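# Carry the tray of bottles and beakers to the other bench

## Task

Move the tray holding the bottles and beakers so that it rests entirely on the second bench. At the end every bottle and beaker must stand upright inside the tray. Any bottle or beaker leaning halfway over or reaching the floor fails the task. Glass beakers break, failing the task, if they drop more than a few centimetres or are knocked hard. Afterwards release the tray and move the robot away from it. The robot must not topple or finish leaning.

## Robot and tools

ROBOT. A Rainbow Robotics RB-Y1: a wheeled base with two drive wheels and two rear casters, a bending torso (leg with ankle, knee and hip, then chest), a head with a camera, and two 7-joint arms, each with a parallel gripper and a wrist camera. The base is 0.66 m long and 0.58 m wide, and its front edge sits 0.10 m ahead of the drive axle. A bent leg can reach beyond that edge. The base drives straight and turns in place but cannot slide sideways. Each arm is rated for 3 kg. A heavy load far in front of the wheels can tip the robot forward, and nothing stops that.

FRAMES. Base frame: origin on the floor between the drive wheels, x forward, y left, z up. The chest, left_hand and right_hand are reported in it. A hand point is midway between its finger pads; the fingers point along that frame's -z and close along its x. Reported hand positions drift from the truth, more at long reach. Odometry is the base frame at scene start, counted from wheel turns only, so slip looks like travel; heading runs -3.142 to 3.142, positive left.

execute_actions(actions, cameras). actions is a list with zero or one action. An empty list just returns state and pictures. An action may contain:
- base: exactly one key. translate_m is a relative drive in metres from where the base is now, -3 to 3, positive forward. rotate_rad is a relative turn in radians, -3.2 to 3.2, positive counter-clockwise seen from above. A move needing more than about 8.7 s at its top speed is rejected.
- joints: a single flat object, keyed by joint name, covering both arms, torso and head together; each value is an absolute target (radians, grippers in metres). Torso: torso_squat_rad 0 to 1.2 (lowers the chest, kept level), torso_shift_rad -0.3 to 0.6 (hips forward), torso_pitch_rad -0.2 to 1.4 (forward bow), torso_yaw_rad -1.5 to 1.5 (left positive). Combined torso limits also apply: squat+shift <= 1.52; squat-shift+pitch <= 1.57; shift+0.5 pitch-0.4 squat <= 0.7; shift+0.3 pitch-0.5 squat <= 0.39; breaking one leaves the torso short and off_target. Per arm (prefix left_ or right_): shoulder_pitch_rad ±2.356 (negative raises the arm forward); shoulder_roll_rad left 0 to 3.141, right -3.141 to 0 (away from the body); shoulder_yaw_rad ±2.094; elbow_rad -2.617 to 0.01 (negative bends); forearm_roll_rad ±3.141; wrist_pitch_rad -1.57 to 1.919 (negative tips the hand forward); hand_roll_rad ±2.705; gripper_m 0 to 0.1, the gap between pads. Yaw and roll signs are the same on both arms (positive = left / counter-clockwise from above). head_pan_rad ±0.523, head_tilt_rad -0.35 to 1.57 (positive looks down). Done tolerance is ±0.02 rad, grippers ±0.004 m.
- speeds: optional caps for this action only, translate_m 0.05 to 0.4 m/s, rotate_rad 0.1 to 1.509 rad/s; defaults are the top values.
- min_time_s: 0.1 to 8, a minimum duration for every arm and head motion in the action.
All parts start together. Joints left out may still be chasing older targets. Unknown keys or out-of-range numbers reject the whole call with no motion. cameras: a list from head_camera, left_wrist_camera, right_wrist_camera, all; omitted or null means all, [] means none.

wait(seconds): 0 to 10; commands nothing and returns state and images.
zoom_image(camera, region): magnifies part of that camera's latest full image; region is [x0, y0, x1, y1] in pixels, at most 504 by 504. Head image is 896x504, wrist images 644x364.
read_manual(section): returns only licence text.
finished_scene(scene): closes the given scene for good and reports success; the goal must already hold and stay held.

RESULTS. base_status and joint_status tell how each motion ended: done (for the base, the wheels turned the full amount, slip included); off_target (resting away from the target, possibly still pushing); time_out; contact_stop (arm or torso met firm resistance, or could not lift its load); stopped_with_arm (torso halted because an arm contact-stopped); limit_stop_at_own_body (guard halted motion before hitting the robot's own torso, head, leg or base; move away from it); limit_stop_at_motor_heat. A contact_stop, time_out or stopped_with_arm on one member halts its whole group (torso group, each arm group), and stopped joints hold where they are. Clear a stopped arm first, then the torso, in separate actions. Special case: when both hands grip one object and the torso contact-stops immediately with nothing in the way, resend every arm joint at its reported joint_positions value, then retry the torso. "joint command not followed" plus a cause line means an arm's targets were blocked by the self/arm-to-arm check; the gripper part still runs, and blocked targets may be retried later. on_its_own lists uncommanded parts; "held at" is a held target, not the actual position. If a stop appears, the later motion calls in the same reply are skipped.

CAUTIONS. To grip, command a gap at least 0.005 m narrower than the object; off_target is then normal. The base keeps driving into furniture; a leg meeting furniture can shove the base backward unseen by odometry. Keep the arms from striking or squeezing each other, hands and fingers included. Excess joint torque freezes the whole robot for 10 s. Holding loads heats motors: a MOTOR HOT line appears from 65 °C and an OVER-TEMPERATURE FAULT brakes the arm at 80 °C. Move the tray gently and level; glass beakers break on short drops or hard knocks. A loose object may occasionally get a brief push.

Each tool is called after "Request:" by a JSON object that holds its "method" and its "body".

## Session

I'll start by looking at the current state and images.

Request:
{"method": "execute_actions", "body": {"actions": []}}

Scene clock: 0.00 s.
base_odometry: x=+0.000 y=+0.000 heading=+0.000 (m, m, rad; odometry frame)
base_status: not commanded
joint_positions: torso_squat_rad=+0.350 torso_shift_rad=+0.001 torso_pitch_rad=+0.001 torso_yaw_rad=-0.001 left_shoulder_pitch_rad=+0.021 left_shoulder_roll_rad=+0.036 left_shoulder_yaw_rad=+0.035 left_elbow_rad=-0.190 left_forearm_roll_rad=-0.022 left_wrist_pitch_rad=+0.012 left_hand_roll_rad=+0.040 left_gripper_m=+0.100 right_shoulder_pitch_rad=-0.014 right_shoulder_roll_rad=-0.031 right_shoulder_yaw_rad=+0.026 right_elbow_rad=-0.257 right_forearm_roll_rad=+0.035 right_wrist_pitch_rad=+0.041 right_hand_roll_rad=+0.052 right_gripper_m=+0.100 head_pan_rad=+0.000 head_tilt_rad=+0.399
joint_status: not commanded
chest: x=-0.2270 y=+0.0000 z=+1.2476 quat_wxyz=(+1.000, +0.000, +0.001, +0.000) (m; base frame)
left_hand: x=-0.1534 y=+0.2512 z=+0.5662 quat_wxyz=(+0.996, +0.019, -0.078, +0.028) (m; base frame)
right_hand: x=-0.1022 y=-0.2403 z=+0.5728 quat_wxyz=(+0.992, -0.020, -0.113, +0.060) (m; base frame)
pictures: head_camera, left_wrist_camera, right_wrist_camera
Images, in order (width x height): head_camera 896x504, left_wrist_camera 644x364, right_wrist_camera 644x364.

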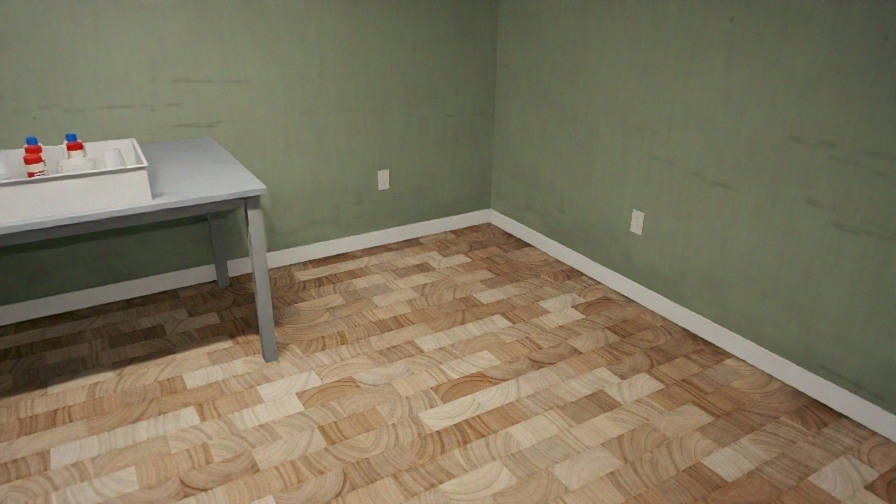

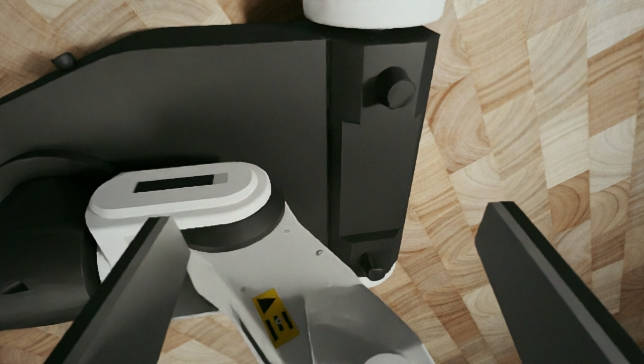

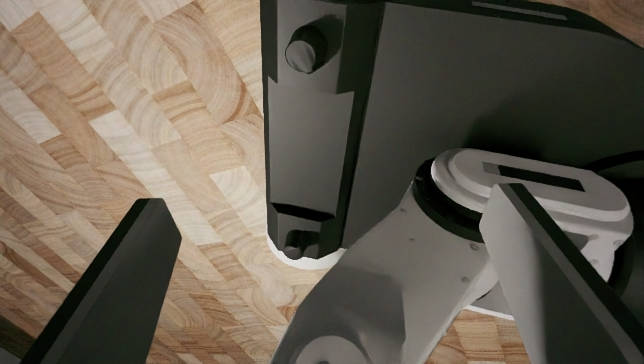

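Request:
{"method": "execute_actions", "body": {"actions": [{"joints": {"head_pan_rad": 0.52}}], "cameras": ["head_camera"]}}

Scene clock: 1.57 s.
base_odometry: x=+0.000 y=+0.000 heading=+0.000 (m, m, rad; odometry frame)
base_status: not commanded
joint_positions: torso_squat_rad=+0.350 torso_shift_rad=+0.001 torso_pitch_rad=+0.001 torso_yaw_rad=-0.001 left_shoulder_pitch_rad=+0.021 left_shoulder_roll_rad=+0.036 left_shoulder_yaw_rad=+0.035 left_elbow_rad=-0.190 left_forearm_roll_rad=-0.022 left_wrist_pitch_rad=+0.012 left_hand_roll_rad=+0.040 left_gripper_m=+0.100 right_shoulder_pitch_rad=-0.014 right_shoulder_roll_rad=-0.031 right_shoulder_yaw_rad=+0.026 right_elbow_rad=-0.257 right_forearm_roll_rad=+0.035 right_wrist_pitch_rad=+0.041 right_hand_roll_rad=+0.052 right_gripper_m=+0.100 head_pan_rad=+0.520 head_tilt_rad=+0.399
joint_status: all done
chest: x=-0.2270 y=+0.0000 z=+1.2476 quat_wxyz=(+1.000, +0.000, +0.001, +0.000) (m; base frame)
left_hand: x=-0.1534 y=+0.2512 z=+0.5662 quat_wxyz=(+0.996, +0.019, -0.078, +0.028) (m; base frame)
right_hand: x=-0.1022 y=-0.2403 z=+0.5728 quat_wxyz=(+0.992, -0.020, -0.113, +0.060) (m; base frame)
pictures: head_camera
camera_calibration (this result's frames):
head_camera: T_world_to_cam=[[0.452782, -0.891615, -0.00326445, 0.100689], [-0.356378, -0.177618, -0.917304, 1.31102], [0.817302, 0.416502, -0.398175, 0.688018], [0, 0, 0, 1]] pos_world=[-0.140689, 0.0360763, 1.47688]
Images, in order (width x height): head_camera 896x504.

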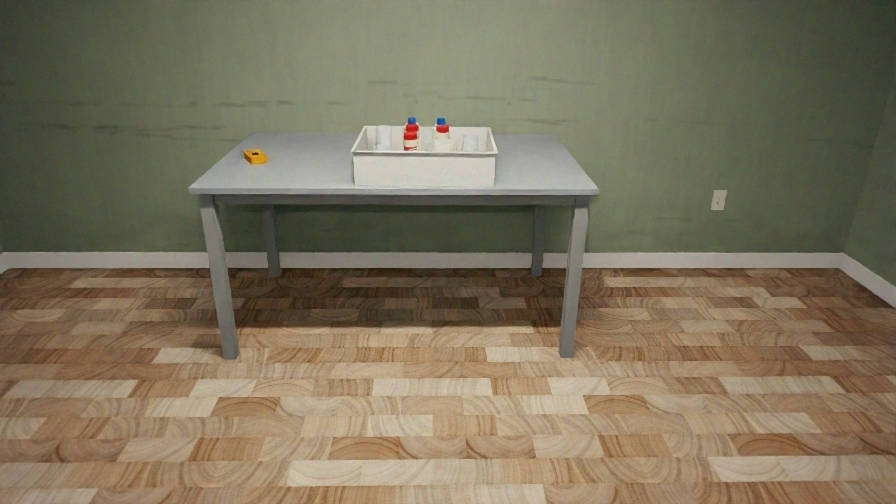

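Request:
{"method": "zoom_image", "body": {"camera": "head_camera", "region": [330, 100, 520, 207]}}

Region (330, 100, 520, 207) of head_camera's 896x504 image, scaled by 2.653, with more detail than that image has; it fills the top 284 rows of this view, and the rest is white.

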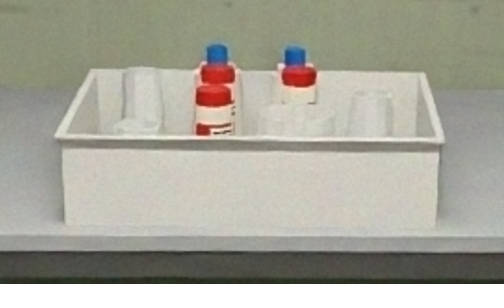

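Request:
{"method": "execute_actions", "body": {"actions": [{"base": {"rotate_rad": 0.597}, "joints": {"torso_yaw_rad": 0.8, "head_tilt_rad": 0.3}}], "cameras": ["head_camera"]}}

Scene clock: 10.57 s.
base_odometry: x=+0.000 y=+0.000 heading=+0.596 (m, m, rad; odometry frame)
base_status: done
joint_positions: torso_squat_rad=+0.350 torso_shift_rad=+0.001 torso_pitch_rad=+0.001 torso_yaw_rad=+0.800 left_shoulder_pitch_rad=+0.021 left_shoulder_roll_rad=+0.037 left_shoulder_yaw_rad=+0.035 left_elbow_rad=-0.190 left_forearm_roll_rad=-0.022 left_wrist_pitch_rad=+0.012 left_hand_roll_rad=+0.040 left_gripper_m=+0.100 right_shoulder_pitch_rad=-0.014 right_shoulder_roll_rad=-0.031 right_shoulder_yaw_rad=+0.026 right_elbow_rad=-0.257 right_forearm_roll_rad=+0.035 right_wrist_pitch_rad=+0.041 right_hand_roll_rad=+0.052 right_gripper_m=+0.100 head_pan_rad=+0.520 head_tilt_rad=+0.300
joint_status: all done
chest: x=-0.2269 y=-0.0001 z=+1.2476 quat_wxyz=(+0.921, +0.000, +0.001, +0.389) (m; base frame)
left_hand: x=-0.3567 y=+0.2280 z=+0.5665 quat_wxyz=(+0.907, +0.049, -0.064, +0.414) (m; base frame)
right_hand: x=+0.0320 y=-0.0772 z=+0.5726 quat_wxyz=(+0.890, +0.027, -0.112, +0.441) (m; base frame)
pictures: head_camera
camera_calibration (this result's frames):
head_camera: T_world_to_cam=[[0.955427, -0.295094, -0.0089187, 0.222798], [-0.0981607, -0.289034, -0.952273, 1.41842], [0.278432, 0.910702, -0.305118, 0.430463], [0, 0, 0, 1]] pos_world=[-0.193489, 0.0836944, 1.48405]
Images, in order (width x height): head_camera 896x504.

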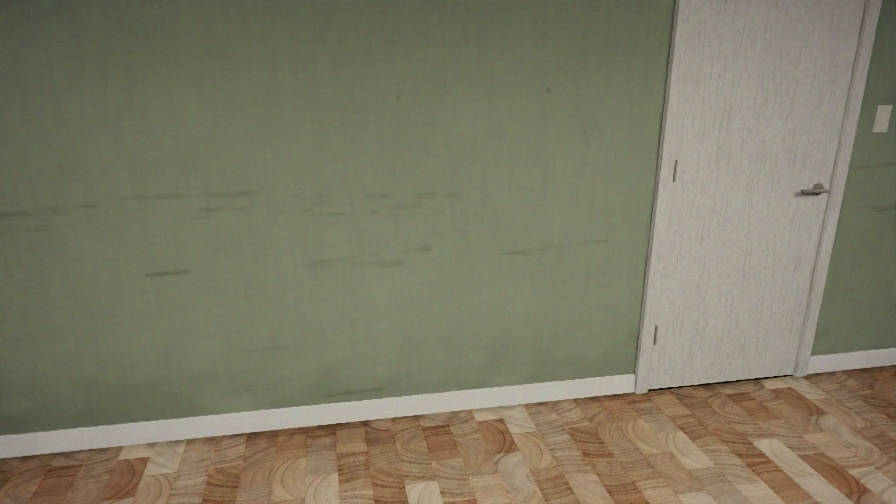

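Request:
{"method": "execute_actions", "body": {"actions": [{"joints": {"torso_yaw_rad": 1.5, "head_tilt_rad": 0.4}}], "cameras": ["head_camera"]}}

Scene clock: 12.33 s.
base_odometry: x=+0.000 y=+0.000 heading=+0.596 (m, m, rad; odometry frame)
base_status: not commanded
joint_positions: torso_squat_rad=+0.350 torso_shift_rad=+0.001 torso_pitch_rad=+0.001 torso_yaw_rad=+1.173 left_shoulder_pitch_rad=+0.021 left_shoulder_roll_rad=+0.037 left_shoulder_yaw_rad=+0.035 left_elbow_rad=-0.190 left_forearm_roll_rad=-0.022 left_wrist_pitch_rad=+0.012 left_hand_roll_rad=+0.040 left_gripper_m=+0.100 right_shoulder_pitch_rad=-0.014 right_shoulder_roll_rad=-0.031 right_shoulder_yaw_rad=+0.026 right_elbow_rad=-0.257 right_forearm_roll_rad=+0.035 right_wrist_pitch_rad=+0.041 right_hand_roll_rad=+0.052 right_gripper_m=+0.100 head_pan_rad=+0.520 head_tilt_rad=+0.400
joint_status: torso_yaw_rad limit_stop_at_own_body (moved +0.373 of +0.700); the others done
on_its_own: torso_yaw_rad is held at +1.173, not at your +1.500, since a limit_stop_at_own_body
chest: x=-0.2269 y=+0.0000 z=+1.2476 quat_wxyz=(+0.833, +0.000, +0.001, +0.553) (m; base frame)
left_hand: x=-0.4310 y=+0.1653 z=+0.5666 quat_wxyz=(+0.814, +0.060, -0.054, +0.575) (m; base frame)
right_hand: x=+0.0422 y=+0.0229 z=+0.5725 quat_wxyz=(+0.793, +0.047, -0.105, +0.599) (m; base frame)
pictures: head_camera
camera_calibration (this result's frames):
head_camera: T_world_to_cam=[[0.997341, 0.0727613, -0.00419628, 0.225464], [0.0251303, -0.397365, -0.917316, 1.39756], [-0.0684126, 0.914771, -0.398137, 0.487134], [0, 0, 0, 1]] pos_world=[-0.226659, 0.093321, 1.4769]
Images, in order (width x height): head_camera 896x504.

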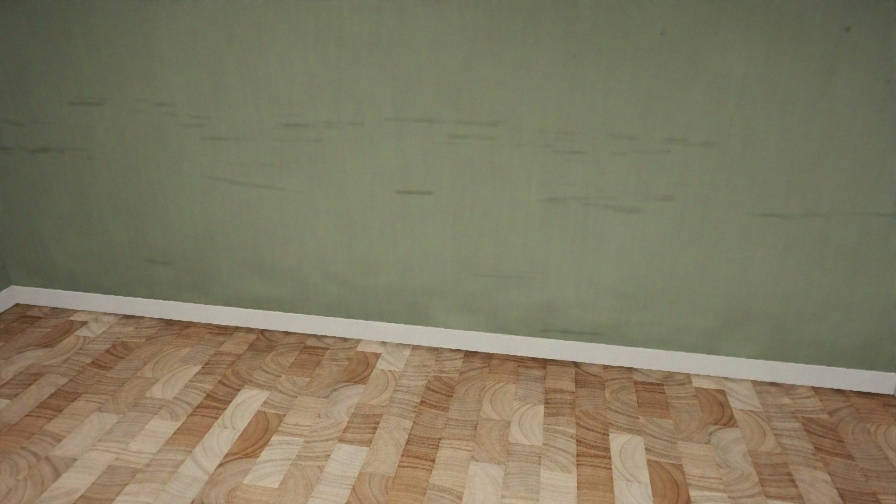

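Request:
{"method": "execute_actions", "body": {"actions": [{"base": {"translate_m": 1.41}, "joints": {"torso_yaw_rad": 0.0, "head_pan_rad": -0.1, "head_tilt_rad": 0.65, "left_hand_roll_rad": -1.57, "left_wrist_pitch_rad": 0.9, "left_shoulder_roll_rad": 0.12, "right_hand_roll_rad": 1.57, "right_wrist_pitch_rad": 0.95, "right_shoulder_roll_rad": -0.12}}]}}

Scene clock: 24.77 s.
base_odometry: x=+1.166 y=+0.792 heading=+0.597 (m, m, rad; odometry frame)
base_status: done
joint_positions: torso_squat_rad=+0.350 torso_shift_rad=+0.001 torso_pitch_rad=+0.001 torso_yaw_rad=+0.000 left_shoulder_pitch_rad=+0.021 left_shoulder_roll_rad=+0.120 left_shoulder_yaw_rad=+0.035 left_elbow_rad=-0.190 left_forearm_roll_rad=-0.022 left_wrist_pitch_rad=+0.900 left_hand_roll_rad=-1.570 left_gripper_m=+0.100 right_shoulder_pitch_rad=-0.014 right_shoulder_roll_rad=-0.120 right_shoulder_yaw_rad=+0.026 right_elbow_rad=-0.257 right_forearm_roll_rad=+0.035 right_wrist_pitch_rad=+0.950 right_hand_roll_rad=+1.570 right_gripper_m=+0.100 head_pan_rad=-0.100 head_tilt_rad=+0.650
joint_status: all done
chest: x=-0.2269 y=+0.0000 z=+1.2476 quat_wxyz=(+1.000, +0.000, +0.001, +0.000) (m; base frame)
left_hand: x=-0.3436 y=+0.3041 z=+0.6269 quat_wxyz=(+0.681, -0.213, +0.291, -0.637) (m; base frame)
right_hand: x=-0.2987 y=-0.3141 z=+0.6241 quat_wxyz=(+0.659, +0.186, +0.287, +0.670) (m; base frame)
pictures: head_camera, left_wrist_camera, right_wrist_camera
camera_calibration (this result's frames):
head_camera: T_world_to_cam=[[-0.147986, -0.988941, 0.00980873, -0.0412004], [-0.607589, 0.0830856, -0.789894, 1.07519], [0.780344, -0.122853, -0.613165, 0.991636], [0, 0, 0, 1]] pos_world=[-0.126643, -0.00825188, 1.45772]
left_wrist_camera: T_world_to_cam=[[-0.000799806, -0.996835, -0.0794886, 0.353253], [-0.149738, -0.0784731, 0.985607, -0.613453], [-0.988725, 0.0126908, -0.149202, -0.165025], [0, 0, 0, 1]] pos_world=[-0.254739, 0.30609, 0.608081]
right_wrist_camera: T_world_to_cam=[[0.0292376, -0.983531, 0.178357, -0.406254], [-0.16627, 0.171162, 0.971112, -0.57099], [-0.985647, -0.0580483, -0.158527, -0.12629], [0, 0, 0, 1]] pos_world=[-0.207538, -0.309163, 0.606933]
Images, in order (width x height): head_camera 896x504, left_wrist_camera 644x364, right_wrist_camera 644x364.

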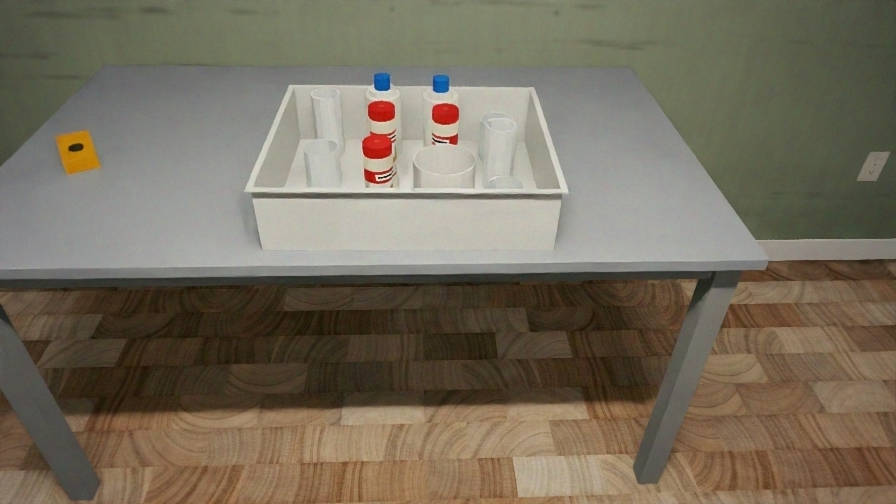

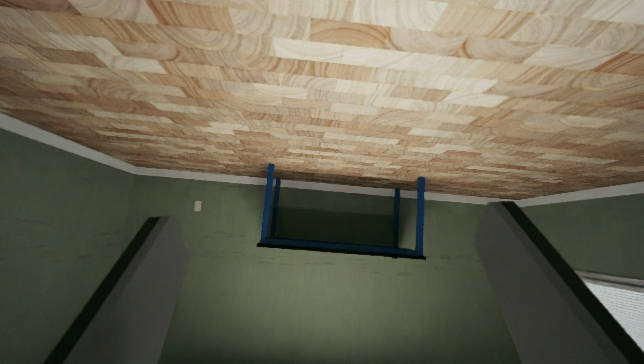

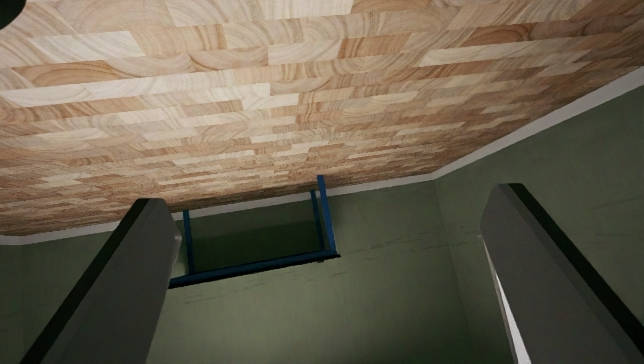

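Request:
{"method": "zoom_image", "body": {"camera": "left_wrist_camera", "region": [230, 140, 460, 290]}}

Request:
{"method": "zoom_image", "body": {"camera": "head_camera", "region": [230, 60, 590, 270]}}

Region (230, 140, 460, 290) of left_wrist_camera's 644x364 image, scaled by 2.191, with more detail than that image has; it fills the top 329 rows of this view, and the rest is white.

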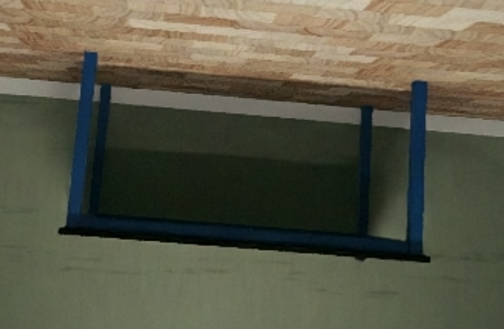

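Region (230, 60, 590, 270) of head_camera's 896x504 image, scaled by 1.400, with more detail than that image has; it fills the top 294 rows of this view, and the rest is white.

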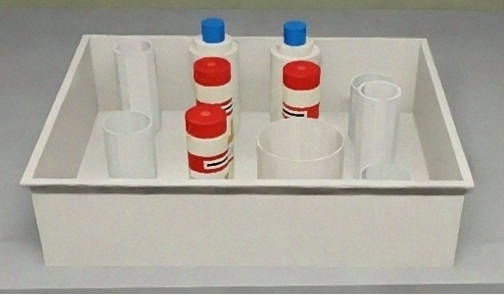

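Request:
{"method": "execute_actions", "body": {"actions": [{"base": {"rotate_rad": -0.097}, "joints": {"torso_squat_rad": 0.25, "torso_pitch_rad": 0.2, "head_pan_rad": 0.0, "head_tilt_rad": 0.55, "left_shoulder_pitch_rad": -0.725, "left_shoulder_roll_rad": 0.151, "left_shoulder_yaw_rad": 0.306, "left_elbow_rad": -1.414, "left_forearm_roll_rad": 0.04, "left_wrist_pitch_rad": 1.728, "left_hand_roll_rad": -1.657, "left_gripper_m": 0.07, "right_shoulder_pitch_rad": -0.725, "right_shoulder_roll_rad": -0.151, "right_shoulder_yaw_rad": -0.306, "right_elbow_rad": -1.414, "right_forearm_roll_rad": -0.04, "right_wrist_pitch_rad": 1.728, "right_hand_roll_rad": 1.657, "right_gripper_m": 0.07}}]}}

Scene clock: 51.37 s.
base_odometry: x=+1.166 y=+0.793 heading=+0.501 (m, m, rad; odometry frame)
base_status: done
joint_positions: torso_squat_rad=+0.250 torso_shift_rad=+0.001 torso_pitch_rad=+0.200 torso_yaw_rad=+0.000 left_shoulder_pitch_rad=-0.725 left_shoulder_roll_rad=+0.151 left_shoulder_yaw_rad=+0.306 left_elbow_rad=-1.414 left_forearm_roll_rad=+0.040 left_wrist_pitch_rad=+1.728 left_hand_roll_rad=-1.657 left_gripper_m=+0.070 right_shoulder_pitch_rad=-0.725 right_shoulder_roll_rad=-0.151 right_shoulder_yaw_rad=-0.306 right_elbow_rad=-1.414 right_forearm_roll_rad=-0.040 right_wrist_pitch_rad=+1.728 right_hand_roll_rad=+1.657 right_gripper_m=+0.070 head_pan_rad=+0.000 head_tilt_rad=+0.550
joint_status: all done
chest: x=-0.1657 y=-0.0001 z=+1.2620 quat_wxyz=(+0.995, +0.000, +0.100, +0.000) (m; base frame)
left_hand: x=+0.3069 y=+0.2640 z=+0.9496 quat_wxyz=(+0.704, +0.071, -0.071, -0.703) (m; base frame)
right_hand: x=+0.3069 y=-0.2642 z=+0.9496 quat_wxyz=(+0.704, -0.071, -0.070, +0.703) (m; base frame)
pictures: head_camera, left_wrist_camera, right_wrist_camera
camera_calibration (this result's frames):
head_camera: T_world_to_cam=[[-0.0472899, -0.998777, 0.0144079, -0.0226121], [-0.687876, 0.0221038, -0.725492, 1.03889], [0.724286, -0.0442192, -0.68808, 1.02019], [0, 0, 0, 1]] pos_world=[-0.0253573, -0.000435541, 1.456]
left_wrist_camera: T_world_to_cam=[[-0.0472686, -0.998814, 0.0116589, 0.267661], [-0.881835, 0.0472093, 0.469189, -0.155337], [-0.469183, 0.0118967, -0.883021, 1.06439], [0, 0, 0, 1]] pos_world=[0.375066, 0.262014, 1.00964]
right_wrist_camera: T_world_to_cam=[[-0.0590274, -0.99824, 0.00580209, -0.245908], [-0.863141, 0.053957, 0.502073, -0.166641], [-0.501502, 0.024628, -0.864806, 1.06908], [0, 0, 0, 1]] pos_world=[0.377797, -0.262813, 1.00964]
Images, in order (width x height): head_camera 896x504, left_wrist_camera 644x364, right_wrist_camera 644x364.

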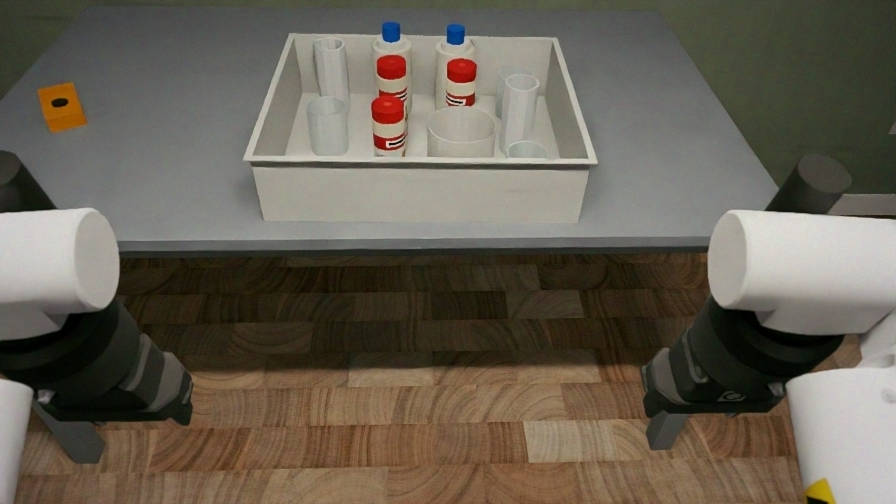

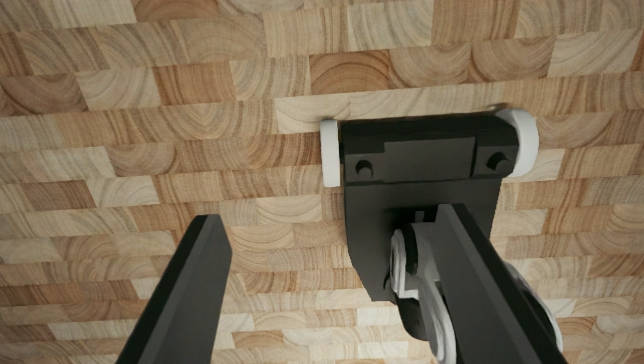

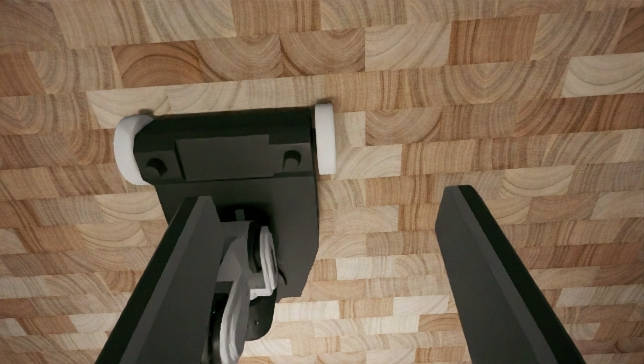

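Request:
{"method": "zoom_image", "body": {"camera": "head_camera", "region": [230, 10, 430, 260]}}

Request:
{"method": "zoom_image", "body": {"camera": "head_camera", "region": [420, 10, 620, 260]}}

Region (230, 10, 430, 260) of head_camera's 896x504 image, scaled by 2.016, with more detail than that image has; it fills the left 403 columns of this view, and the rest is white.

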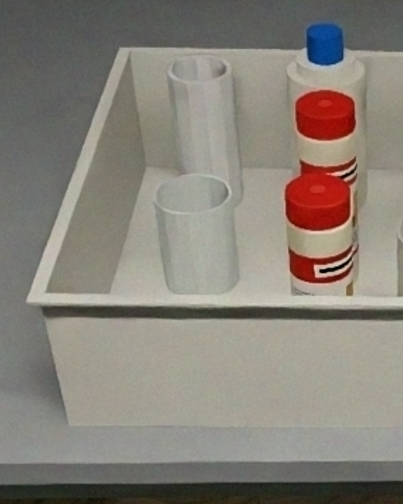

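Region (420, 10, 620, 260) of head_camera's 896x504 image, scaled by 2.016, with more detail than that image has; it fills the left 403 columns of this view, and the rest is white.

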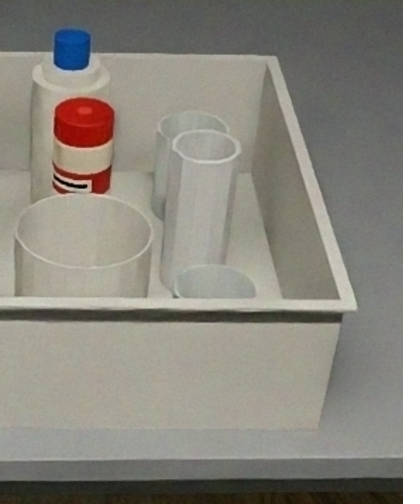

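Request:
{"method": "execute_actions", "body": {"actions": [{"base": {"translate_m": 0.69}, "joints": {"head_tilt_rad": 0.9}}], "cameras": []}}

Request:
{"method": "execute_actions", "body": {"actions": [{"base": {"rotate_rad": -0.038}}]}}

Scene clock: 62.67 s.
base_odometry: x=+1.771 y=+1.124 heading=+0.501 (m, m, rad; odometry frame)
base_status: done
joint_positions: torso_squat_rad=+0.250 torso_shift_rad=+0.001 torso_pitch_rad=+0.200 torso_yaw_rad=+0.000 left_shoulder_pitch_rad=-0.725 left_shoulder_roll_rad=+0.151 left_shoulder_yaw_rad=+0.306 left_elbow_rad=-1.414 left_forearm_roll_rad=+0.040 left_wrist_pitch_rad=+1.728 left_hand_roll_rad=-1.657 left_gripper_m=+0.070 right_shoulder_pitch_rad=-0.725 right_shoulder_roll_rad=-0.151 right_shoulder_yaw_rad=-0.306 right_elbow_rad=-1.414 right_forearm_roll_rad=-0.040 right_wrist_pitch_rad=+1.728 right_hand_roll_rad=+1.657 right_gripper_m=+0.070 head_pan_rad=+0.000 head_tilt_rad=+0.900
joint_status: all done
chest: x=-0.1657 y=-0.0001 z=+1.2620 quat_wxyz=(+0.995, +0.000, +0.100, +0.000) (m; base frame)
left_hand: x=+0.3068 y=+0.2640 z=+0.9494 quat_wxyz=(+0.704, +0.070, -0.071, -0.703) (m; base frame)
right_hand: x=+0.3068 y=-0.2642 z=+0.9495 quat_wxyz=(+0.704, -0.071, -0.070, +0.703) (m; base frame)
pictures: none
No camera images: the call's "cameras" was empty. Leave "cameras" out to get every camera's image.

Scene clock: 63.83 s.
base_odometry: x=+1.771 y=+1.124 heading=+0.465 (m, m, rad; odometry frame)
base_status: done
joint_positions: torso_squat_rad=+0.250 torso_shift_rad=+0.001 torso_pitch_rad=+0.200 torso_yaw_rad=+0.000 left_shoulder_pitch_rad=-0.725 left_shoulder_roll_rad=+0.151 left_shoulder_yaw_rad=+0.306 left_elbow_rad=-1.414 left_forearm_roll_rad=+0.040 left_wrist_pitch_rad=+1.728 left_hand_roll_rad=-1.657 left_gripper_m=+0.070 right_shoulder_pitch_rad=-0.725 right_shoulder_roll_rad=-0.151 right_shoulder_yaw_rad=-0.306 right_elbow_rad=-1.414 right_forearm_roll_rad=-0.040 right_wrist_pitch_rad=+1.728 right_hand_roll_rad=+1.657 right_gripper_m=+0.070 head_pan_rad=+0.000 head_tilt_rad=+0.900
joint_status: not commanded
chest: x=-0.1658 y=+0.0000 z=+1.2620 quat_wxyz=(+0.995, +0.000, +0.100, +0.000) (m; base frame)
left_hand: x=+0.3068 y=+0.2641 z=+0.9494 quat_wxyz=(+0.704, +0.070, -0.071, -0.703) (m; base frame)
right_hand: x=+0.3068 y=-0.2642 z=+0.9495 quat_wxyz=(+0.704, -0.071, -0.070, +0.703) (m; base frame)
pictures: head_camera, left_wrist_camera, right_wrist_camera
camera_calibration (this result's frames):
head_camera: T_world_to_cam=[[-0.0395541, -0.998773, 0.0298054, -0.044174], [-0.894935, 0.0221428, -0.445647, 0.610453], [0.44444, -0.0443011, -0.894712, 1.29134], [0, 0, 0, 1]] pos_world=[-0.0293568, -0.000429019, 1.42874]
left_wrist_camera: T_world_to_cam=[[-0.0470611, -0.998823, 0.0117317, 0.267609], [-0.881681, 0.0470562, 0.469493, -0.155688], [-0.469493, 0.0117513, -0.882858, 1.06418], [0, 0, 0, 1]] pos_world=[0.37495, 0.262114, 1.00947]
right_wrist_camera: T_world_to_cam=[[-0.0591016, -0.998235, 0.00578571, -0.24589], [-0.863025, 0.0540074, 0.502267, -0.166867], [-0.501693, 0.0246915, -0.864693, 1.06894], [0, 0, 0, 1]] pos_world=[0.377737, -0.262838, 1.00954]
Images, in order (width x height): head_camera 896x504, left_wrist_camera 644x364, right_wrist_camera 644x364.

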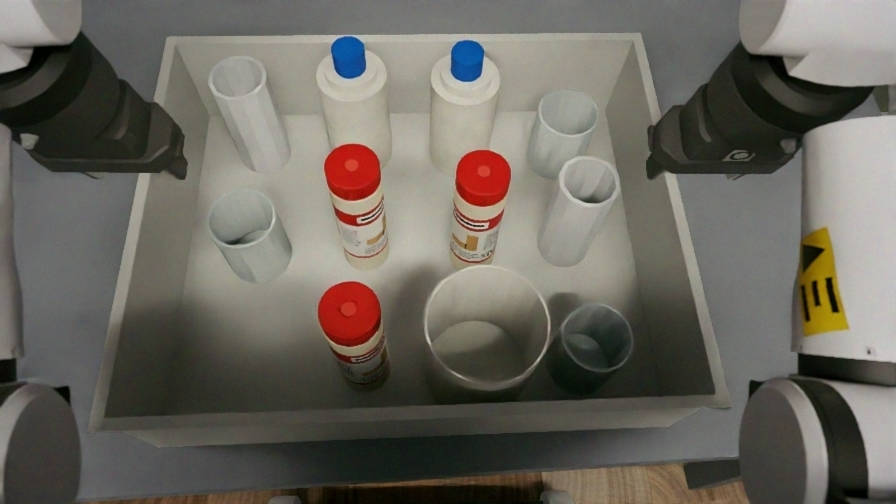

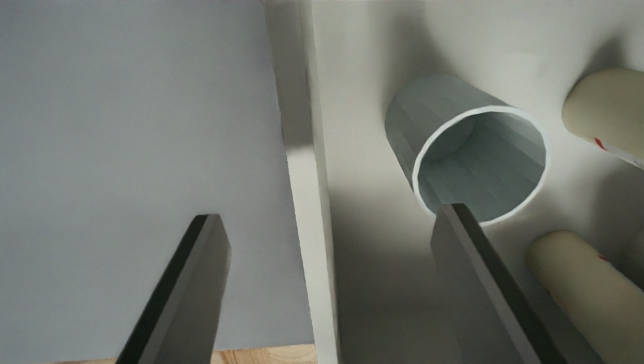

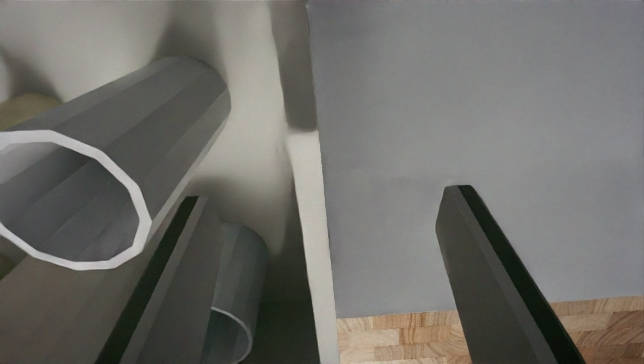

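Request:
{"method": "execute_actions", "body": {"actions": [{"joints": {"torso_squat_rad": 0.5, "torso_yaw_rad": 0.016, "left_gripper_m": 0.045, "right_gripper_m": 0.045}}]}}

Scene clock: 70.60 s.
base_odometry: x=+1.771 y=+1.124 heading=+0.465 (m, m, rad; odometry frame)
base_status: not commanded
joint_positions: torso_squat_rad=+0.500 torso_shift_rad=+0.001 torso_pitch_rad=+0.200 torso_yaw_rad=+0.016 left_shoulder_pitch_rad=-0.725 left_shoulder_roll_rad=+0.151 left_shoulder_yaw_rad=+0.306 left_elbow_rad=-1.414 left_forearm_roll_rad=+0.040 left_wrist_pitch_rad=+1.728 left_hand_roll_rad=-1.657 left_gripper_m=+0.045 right_shoulder_pitch_rad=-0.725 right_shoulder_roll_rad=-0.151 right_shoulder_yaw_rad=-0.306 right_elbow_rad=-1.414 right_forearm_roll_rad=-0.040 right_wrist_pitch_rad=+1.728 right_hand_roll_rad=+1.657 right_gripper_m=+0.045 head_pan_rad=+0.000 head_tilt_rad=+0.900
joint_status: all done
chest: x=-0.1659 y=+0.0000 z=+1.1981 quat_wxyz=(+0.995, +0.001, +0.100, +0.008) (m; base frame)
left_hand: x=+0.3025 y=+0.2724 z=+0.8864 quat_wxyz=(+0.709, +0.072, -0.069, -0.698) (m; base frame)
right_hand: x=+0.3108 y=-0.2558 z=+0.8848 quat_wxyz=(+0.698, -0.069, -0.072, +0.709) (m; base frame)
pictures: head_camera, left_wrist_camera, right_wrist_camera
camera_calibration (this result's frames):
head_camera: T_world_to_cam=[[-0.0239582, -0.999358, 0.0266398, -0.0358788], [-0.895144, 0.00957947, -0.445675, 0.581861], [0.445134, -0.034524, -0.894798, 1.23441], [0, 0, 0, 1]] pos_world=[-0.0294889, 0.00118725, 1.36483]
left_wrist_camera: T_world_to_cam=[[-0.0314622, -0.999468, 0.00856496, 0.274749], [-0.882341, 0.0317989, 0.469536, -0.125932], [-0.469558, 0.00721543, -0.882872, 1.00769], [0, 0, 0, 1]] pos_world=[0.370699, 0.271337, 0.946437]
right_wrist_camera: T_world_to_cam=[[-0.043513, -0.999049, 0.00262073, -0.239134], [-0.863793, 0.0389398, 0.50234, -0.135068], [-0.501964, 0.0195946, -0.864666, 1.01353], [0, 0, 0, 1]] pos_world=[0.381678, -0.253507, 0.944839]
Images, in order (width x height): head_camera 896x504, left_wrist_camera 644x364, right_wrist_camera 644x364.

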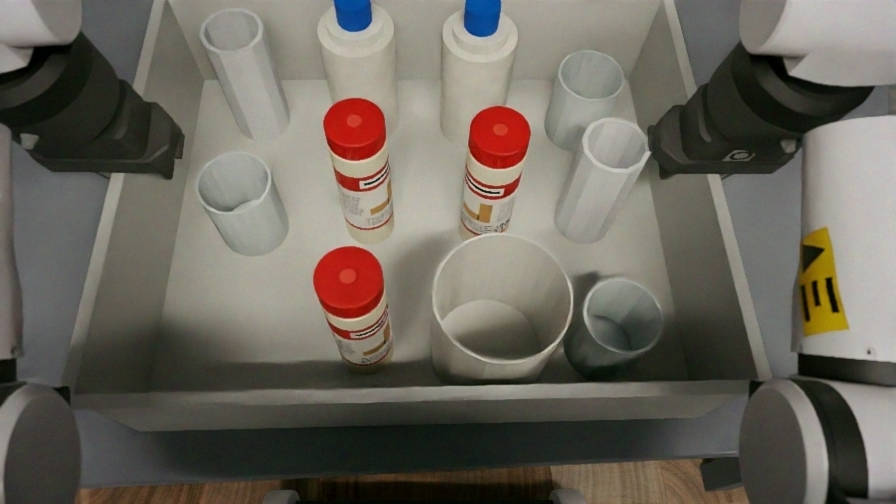

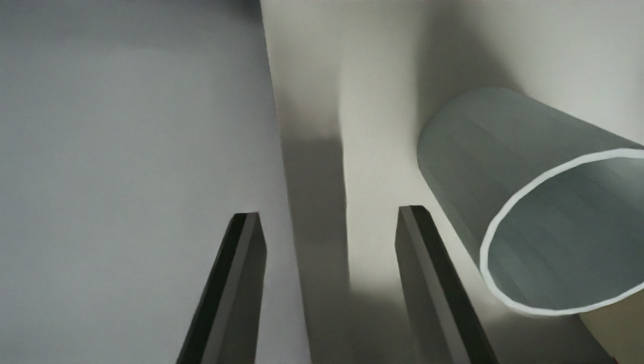

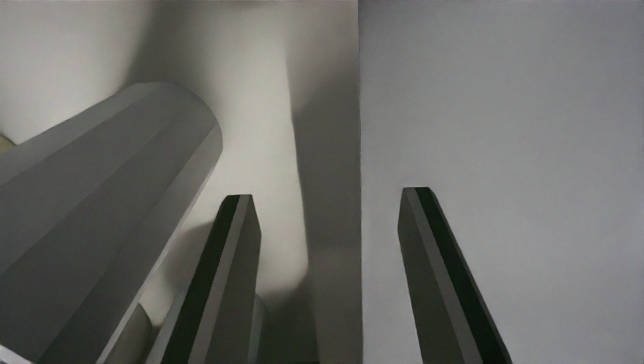

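Request:
{"method": "zoom_image", "body": {"camera": "head_camera", "region": [560, 60, 780, 240]}}

Request:
{"method": "zoom_image", "body": {"camera": "head_camera", "region": [20, 60, 240, 240]}}

Region (560, 60, 780, 240) of head_camera's 896x504 image, scaled by 2.291, with more detail than that image has; it fills the top 412 rows of this view, and the rest is white.

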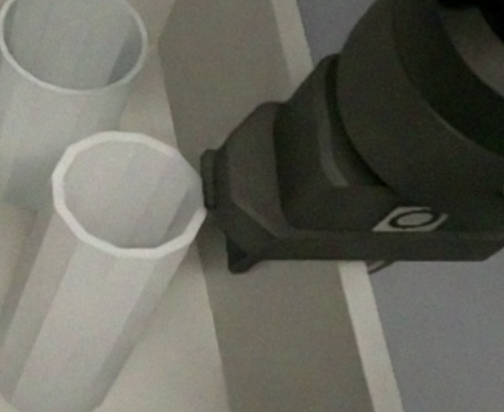

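Region (20, 60, 240, 240) of head_camera's 896x504 image, scaled by 2.291, with more detail than that image has; it fills the top 412 rows of this view, and the rest is white.

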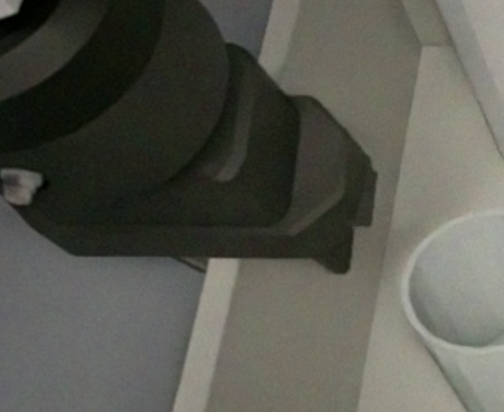

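Request:
{"method": "execute_actions", "body": {"actions": [{"joints": {"left_gripper_m": 0.002, "right_gripper_m": 0.002}}]}}

Scene clock: 76.20 s.
base_odometry: x=+1.771 y=+1.124 heading=+0.465 (m, m, rad; odometry frame)
base_status: not commanded
joint_positions: torso_squat_rad=+0.500 torso_shift_rad=+0.001 torso_pitch_rad=+0.200 torso_yaw_rad=+0.016 left_shoulder_pitch_rad=-0.725 left_shoulder_roll_rad=+0.152 left_shoulder_yaw_rad=+0.306 left_elbow_rad=-1.414 left_forearm_roll_rad=+0.040 left_wrist_pitch_rad=+1.728 left_hand_roll_rad=-1.657 left_gripper_m=+0.011 right_shoulder_pitch_rad=-0.725 right_shoulder_roll_rad=-0.152 right_shoulder_yaw_rad=-0.306 right_elbow_rad=-1.414 right_forearm_roll_rad=-0.040 right_wrist_pitch_rad=+1.728 right_hand_roll_rad=+1.657 right_gripper_m=+0.010 head_pan_rad=+0.000 head_tilt_rad=+0.900
joint_status: left_gripper_m off_target (ended at +0.011, target +0.002); right_gripper_m off_target (ended at +0.010, target +0.002)
chest: x=-0.1659 y=+0.0000 z=+1.1981 quat_wxyz=(+0.995, +0.001, +0.100, +0.008) (m; base frame)
left_hand: x=+0.3025 y=+0.2729 z=+0.8864 quat_wxyz=(+0.709, +0.072, -0.069, -0.698) (m; base frame)
right_hand: x=+0.3107 y=-0.2566 z=+0.8848 quat_wxyz=(+0.699, -0.069, -0.072, +0.708) (m; base frame)
pictures: head_camera, left_wrist_camera, right_wrist_camera
camera_calibration (this result's frames):
head_camera: T_world_to_cam=[[-0.023959, -0.999358, 0.0266293, -0.0358762], [-0.895144, 0.00958489, -0.445675, 0.581861], [0.445133, -0.034515, -0.894799, 1.23441], [0, 0, 0, 1]] pos_world=[-0.0294888, 0.00117549, 1.36483]
left_wrist_camera: T_world_to_cam=[[-0.0306686, -0.999498, 0.007955, 0.275576], [-0.88234, 0.0308113, 0.469602, -0.125787], [-0.469611, 0.00738304, -0.882842, 1.00761], [0, 0, 0, 1]] pos_world=[0.37065, 0.271874, 0.946439]
right_wrist_camera: T_world_to_cam=[[-0.0445674, -0.999, 0.00362853, -0.24051], [-0.863742, 0.0403578, 0.502315, -0.134711], [-0.501959, 0.0192527, -0.864677, 1.01346], [0, 0, 0, 1]] pos_world=[0.381638, -0.254345, 0.944852]
Images, in order (width x height): head_camera 896x504, left_wrist_camera 644x364, right_wrist_camera 644x364.

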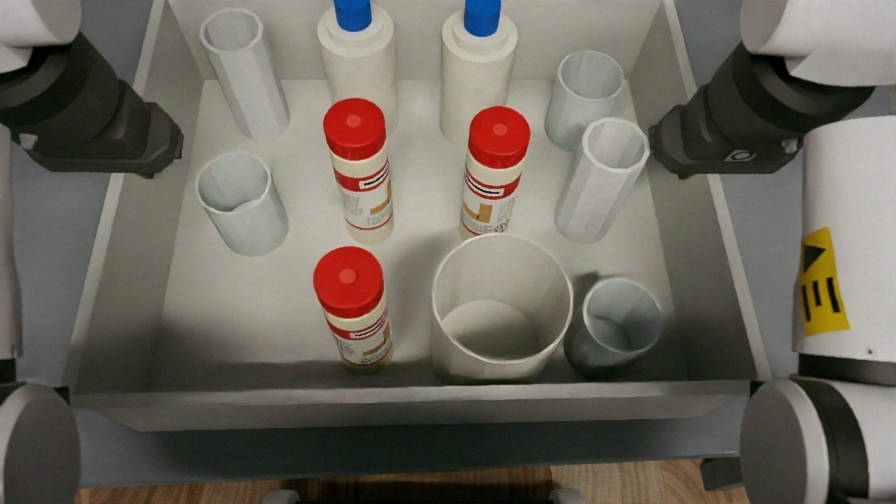

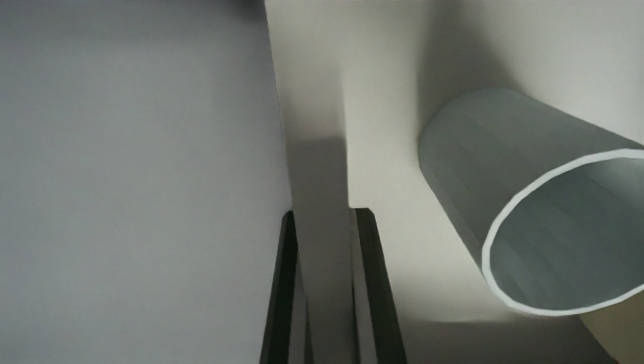

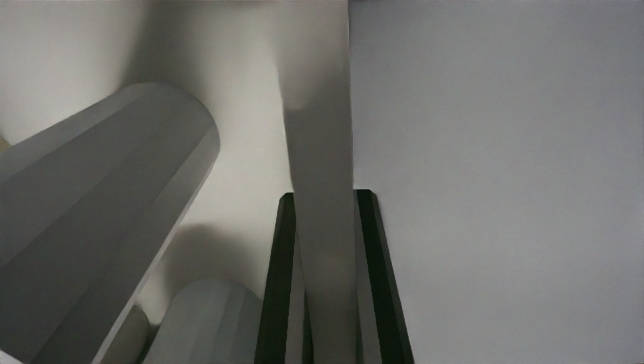

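Request:
{"method": "execute_actions", "body": {"actions": [{"joints": {"torso_squat_rad": 0.3}}]}}

Scene clock: 79.23 s.
base_odometry: x=+1.771 y=+1.124 heading=+0.465 (m, m, rad; odometry frame)
base_status: not commanded
joint_positions: torso_squat_rad=+0.300 torso_shift_rad=+0.001 torso_pitch_rad=+0.201 torso_yaw_rad=+0.016 left_shoulder_pitch_rad=-0.723 left_shoulder_roll_rad=+0.152 left_shoulder_yaw_rad=+0.306 left_elbow_rad=-1.413 left_forearm_roll_rad=+0.040 left_wrist_pitch_rad=+1.728 left_hand_roll_rad=-1.657 left_gripper_m=+0.011 right_shoulder_pitch_rad=-0.723 right_shoulder_roll_rad=-0.151 right_shoulder_yaw_rad=-0.306 right_elbow_rad=-1.413 right_forearm_roll_rad=-0.040 right_wrist_pitch_rad=+1.728 right_hand_roll_rad=+1.657 right_gripper_m=+0.010 head_pan_rad=+0.000 head_tilt_rad=+0.900
joint_status: all done
chest: x=-0.1652 y=-0.0001 z=+1.2524 quat_wxyz=(+0.995, +0.001, +0.100, +0.008) (m; base frame)
left_hand: x=+0.3020 y=+0.2732 z=+0.9394 quat_wxyz=(+0.710, +0.071, -0.068, -0.698) (m; base frame)
right_hand: x=+0.3102 y=-0.2566 z=+0.9376 quat_wxyz=(+0.699, -0.068, -0.070, +0.708) (m; base frame)
pictures: head_camera, left_wrist_camera, right_wrist_camera
camera_calibration (this result's frames):
head_camera: T_world_to_cam=[[-0.0239202, -0.999358, 0.0266542, -0.0373464], [-0.895642, 0.00957771, -0.444672, 0.605352], [0.444132, -0.0345092, -0.895297, 1.28324], [0, 0, 0, 1]] pos_world=[-0.0286435, 0.00116346, 1.41906]
left_wrist_camera: T_world_to_cam=[[-0.0300861, -0.999515, 0.00806564, 0.275115], [-0.880757, 0.030325, 0.472597, -0.154192], [-0.472612, 0.00711471, -0.881242, 1.05366], [0, 0, 0, 1]] pos_world=[0.370445, 0.272161, 0.999183]
right_wrist_camera: T_world_to_cam=[[-0.044716, -0.998995, 0.00315388, -0.240154], [-0.861664, 0.040166, 0.505887, -0.165757], [-0.505505, 0.0199037, -0.862594, 1.05809], [0, 0, 0, 1]] pos_world=[0.381307, -0.254314, 0.997317]
Images, in order (width x height): head_camera 896x504, left_wrist_camera 644x364, right_wrist_camera 644x364.

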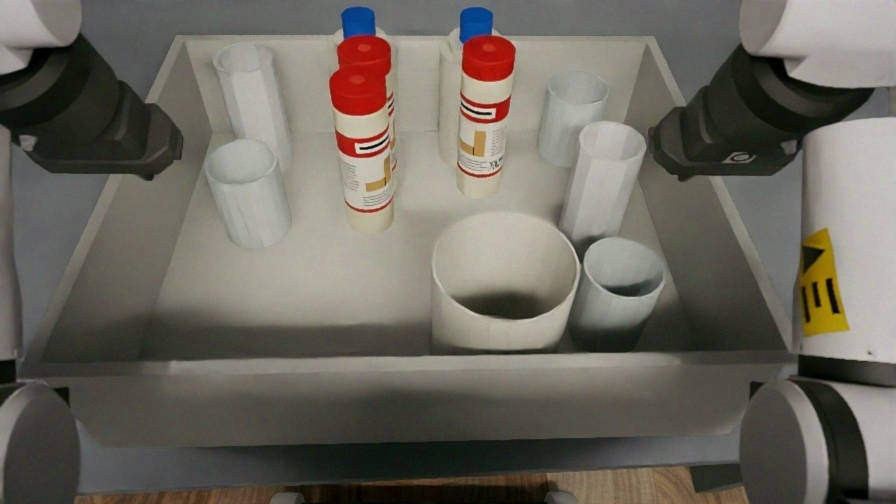

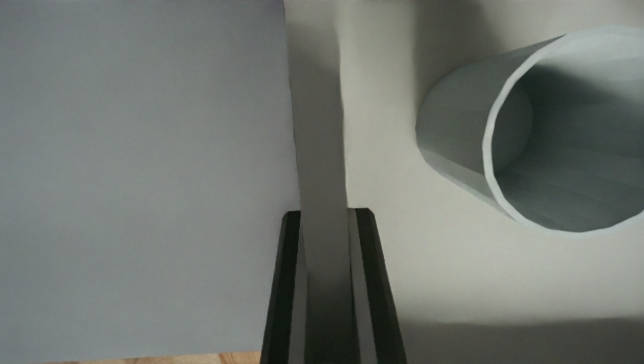

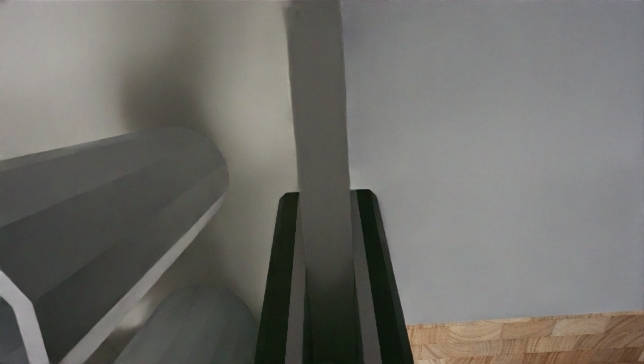

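Request:
{"method": "execute_actions", "body": {"actions": [{"joints": {"torso_squat_rad": 0.5}}]}}

Scene clock: 81.37 s.
base_odometry: x=+1.771 y=+1.124 heading=+0.465 (m, m, rad; odometry frame)
base_status: not commanded
joint_positions: torso_squat_rad=+0.500 torso_shift_rad=+0.001 torso_pitch_rad=+0.199 torso_yaw_rad=+0.016 left_shoulder_pitch_rad=-0.726 left_shoulder_roll_rad=+0.152 left_shoulder_yaw_rad=+0.306 left_elbow_rad=-1.415 left_forearm_roll_rad=+0.040 left_wrist_pitch_rad=+1.728 left_hand_roll_rad=-1.657 left_gripper_m=+0.011 right_shoulder_pitch_rad=-0.726 right_shoulder_roll_rad=-0.152 right_shoulder_yaw_rad=-0.306 right_elbow_rad=-1.415 right_forearm_roll_rad=-0.040 right_wrist_pitch_rad=+1.728 right_hand_roll_rad=+1.657 right_gripper_m=+0.010 head_pan_rad=+0.000 head_tilt_rad=+0.900
joint_status: all done
chest: x=-0.1666 y=+0.0000 z=+1.1981 quat_wxyz=(+0.995, +0.001, +0.099, +0.008) (m; base frame)
left_hand: x=+0.3028 y=+0.2732 z=+0.8880 quat_wxyz=(+0.709, +0.074, -0.070, -0.698) (m; base frame)
right_hand: x=+0.3111 y=-0.2564 z=+0.8864 quat_wxyz=(+0.698, -0.071, -0.073, +0.708) (m; base frame)
pictures: head_camera, left_wrist_camera, right_wrist_camera
camera_calibration (this result's frames):
head_camera: T_world_to_cam=[[-0.0239855, -0.999359, 0.0265941, -0.0358576], [-0.894533, 0.00957709, -0.446899, 0.582775], [0.446358, -0.0345084, -0.894189, 1.23426], [0, 0, 0, 1]] pos_world=[-0.0304686, 0.00117634, 1.36505]
left_wrist_camera: T_world_to_cam=[[-0.0306579, -0.999505, 0.00711578, 0.27658], [-0.884078, 0.0304375, 0.466348, -0.122717], [-0.466333, 0.00800633, -0.884573, 1.00959], [0, 0, 0, 1]] pos_world=[0.370794, 0.272095, 0.948317]
right_wrist_camera: T_world_to_cam=[[-0.044071, -0.999023, 0.00338019, -0.240223], [-0.865598, 0.0398739, 0.49915, -0.131952], [-0.498797, 0.0190722, -0.866509, 1.0156], [0, 0, 0, 1]] pos_world=[0.381776, -0.254097, 0.946704]
Images, in order (width x height): head_camera 896x504, left_wrist_camera 644x364, right_wrist_camera 644x364.

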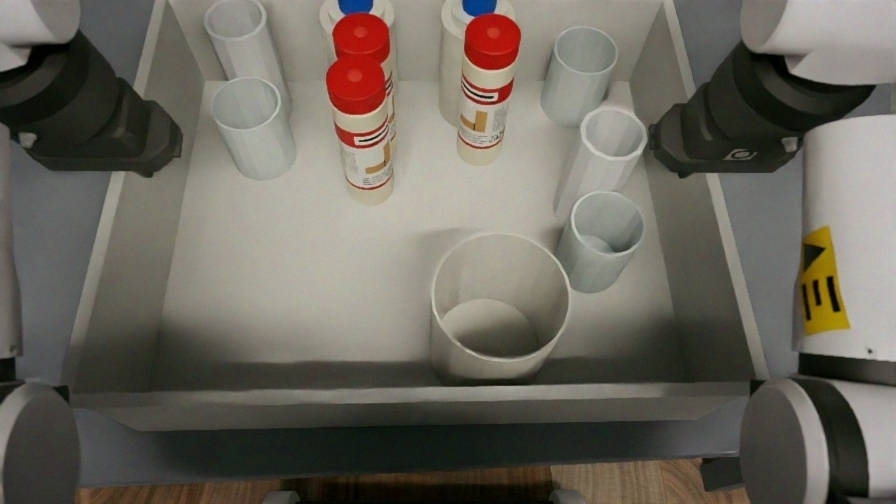

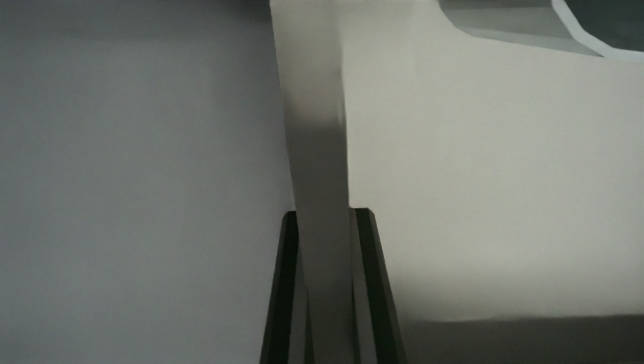

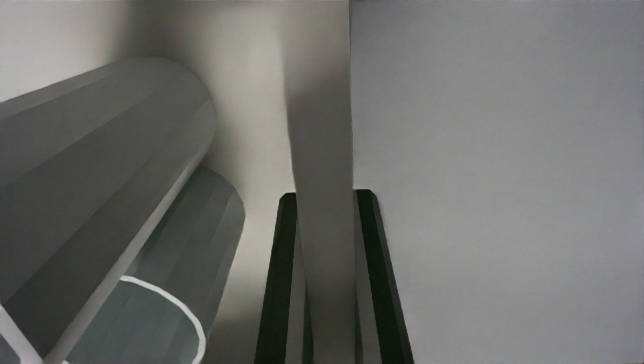

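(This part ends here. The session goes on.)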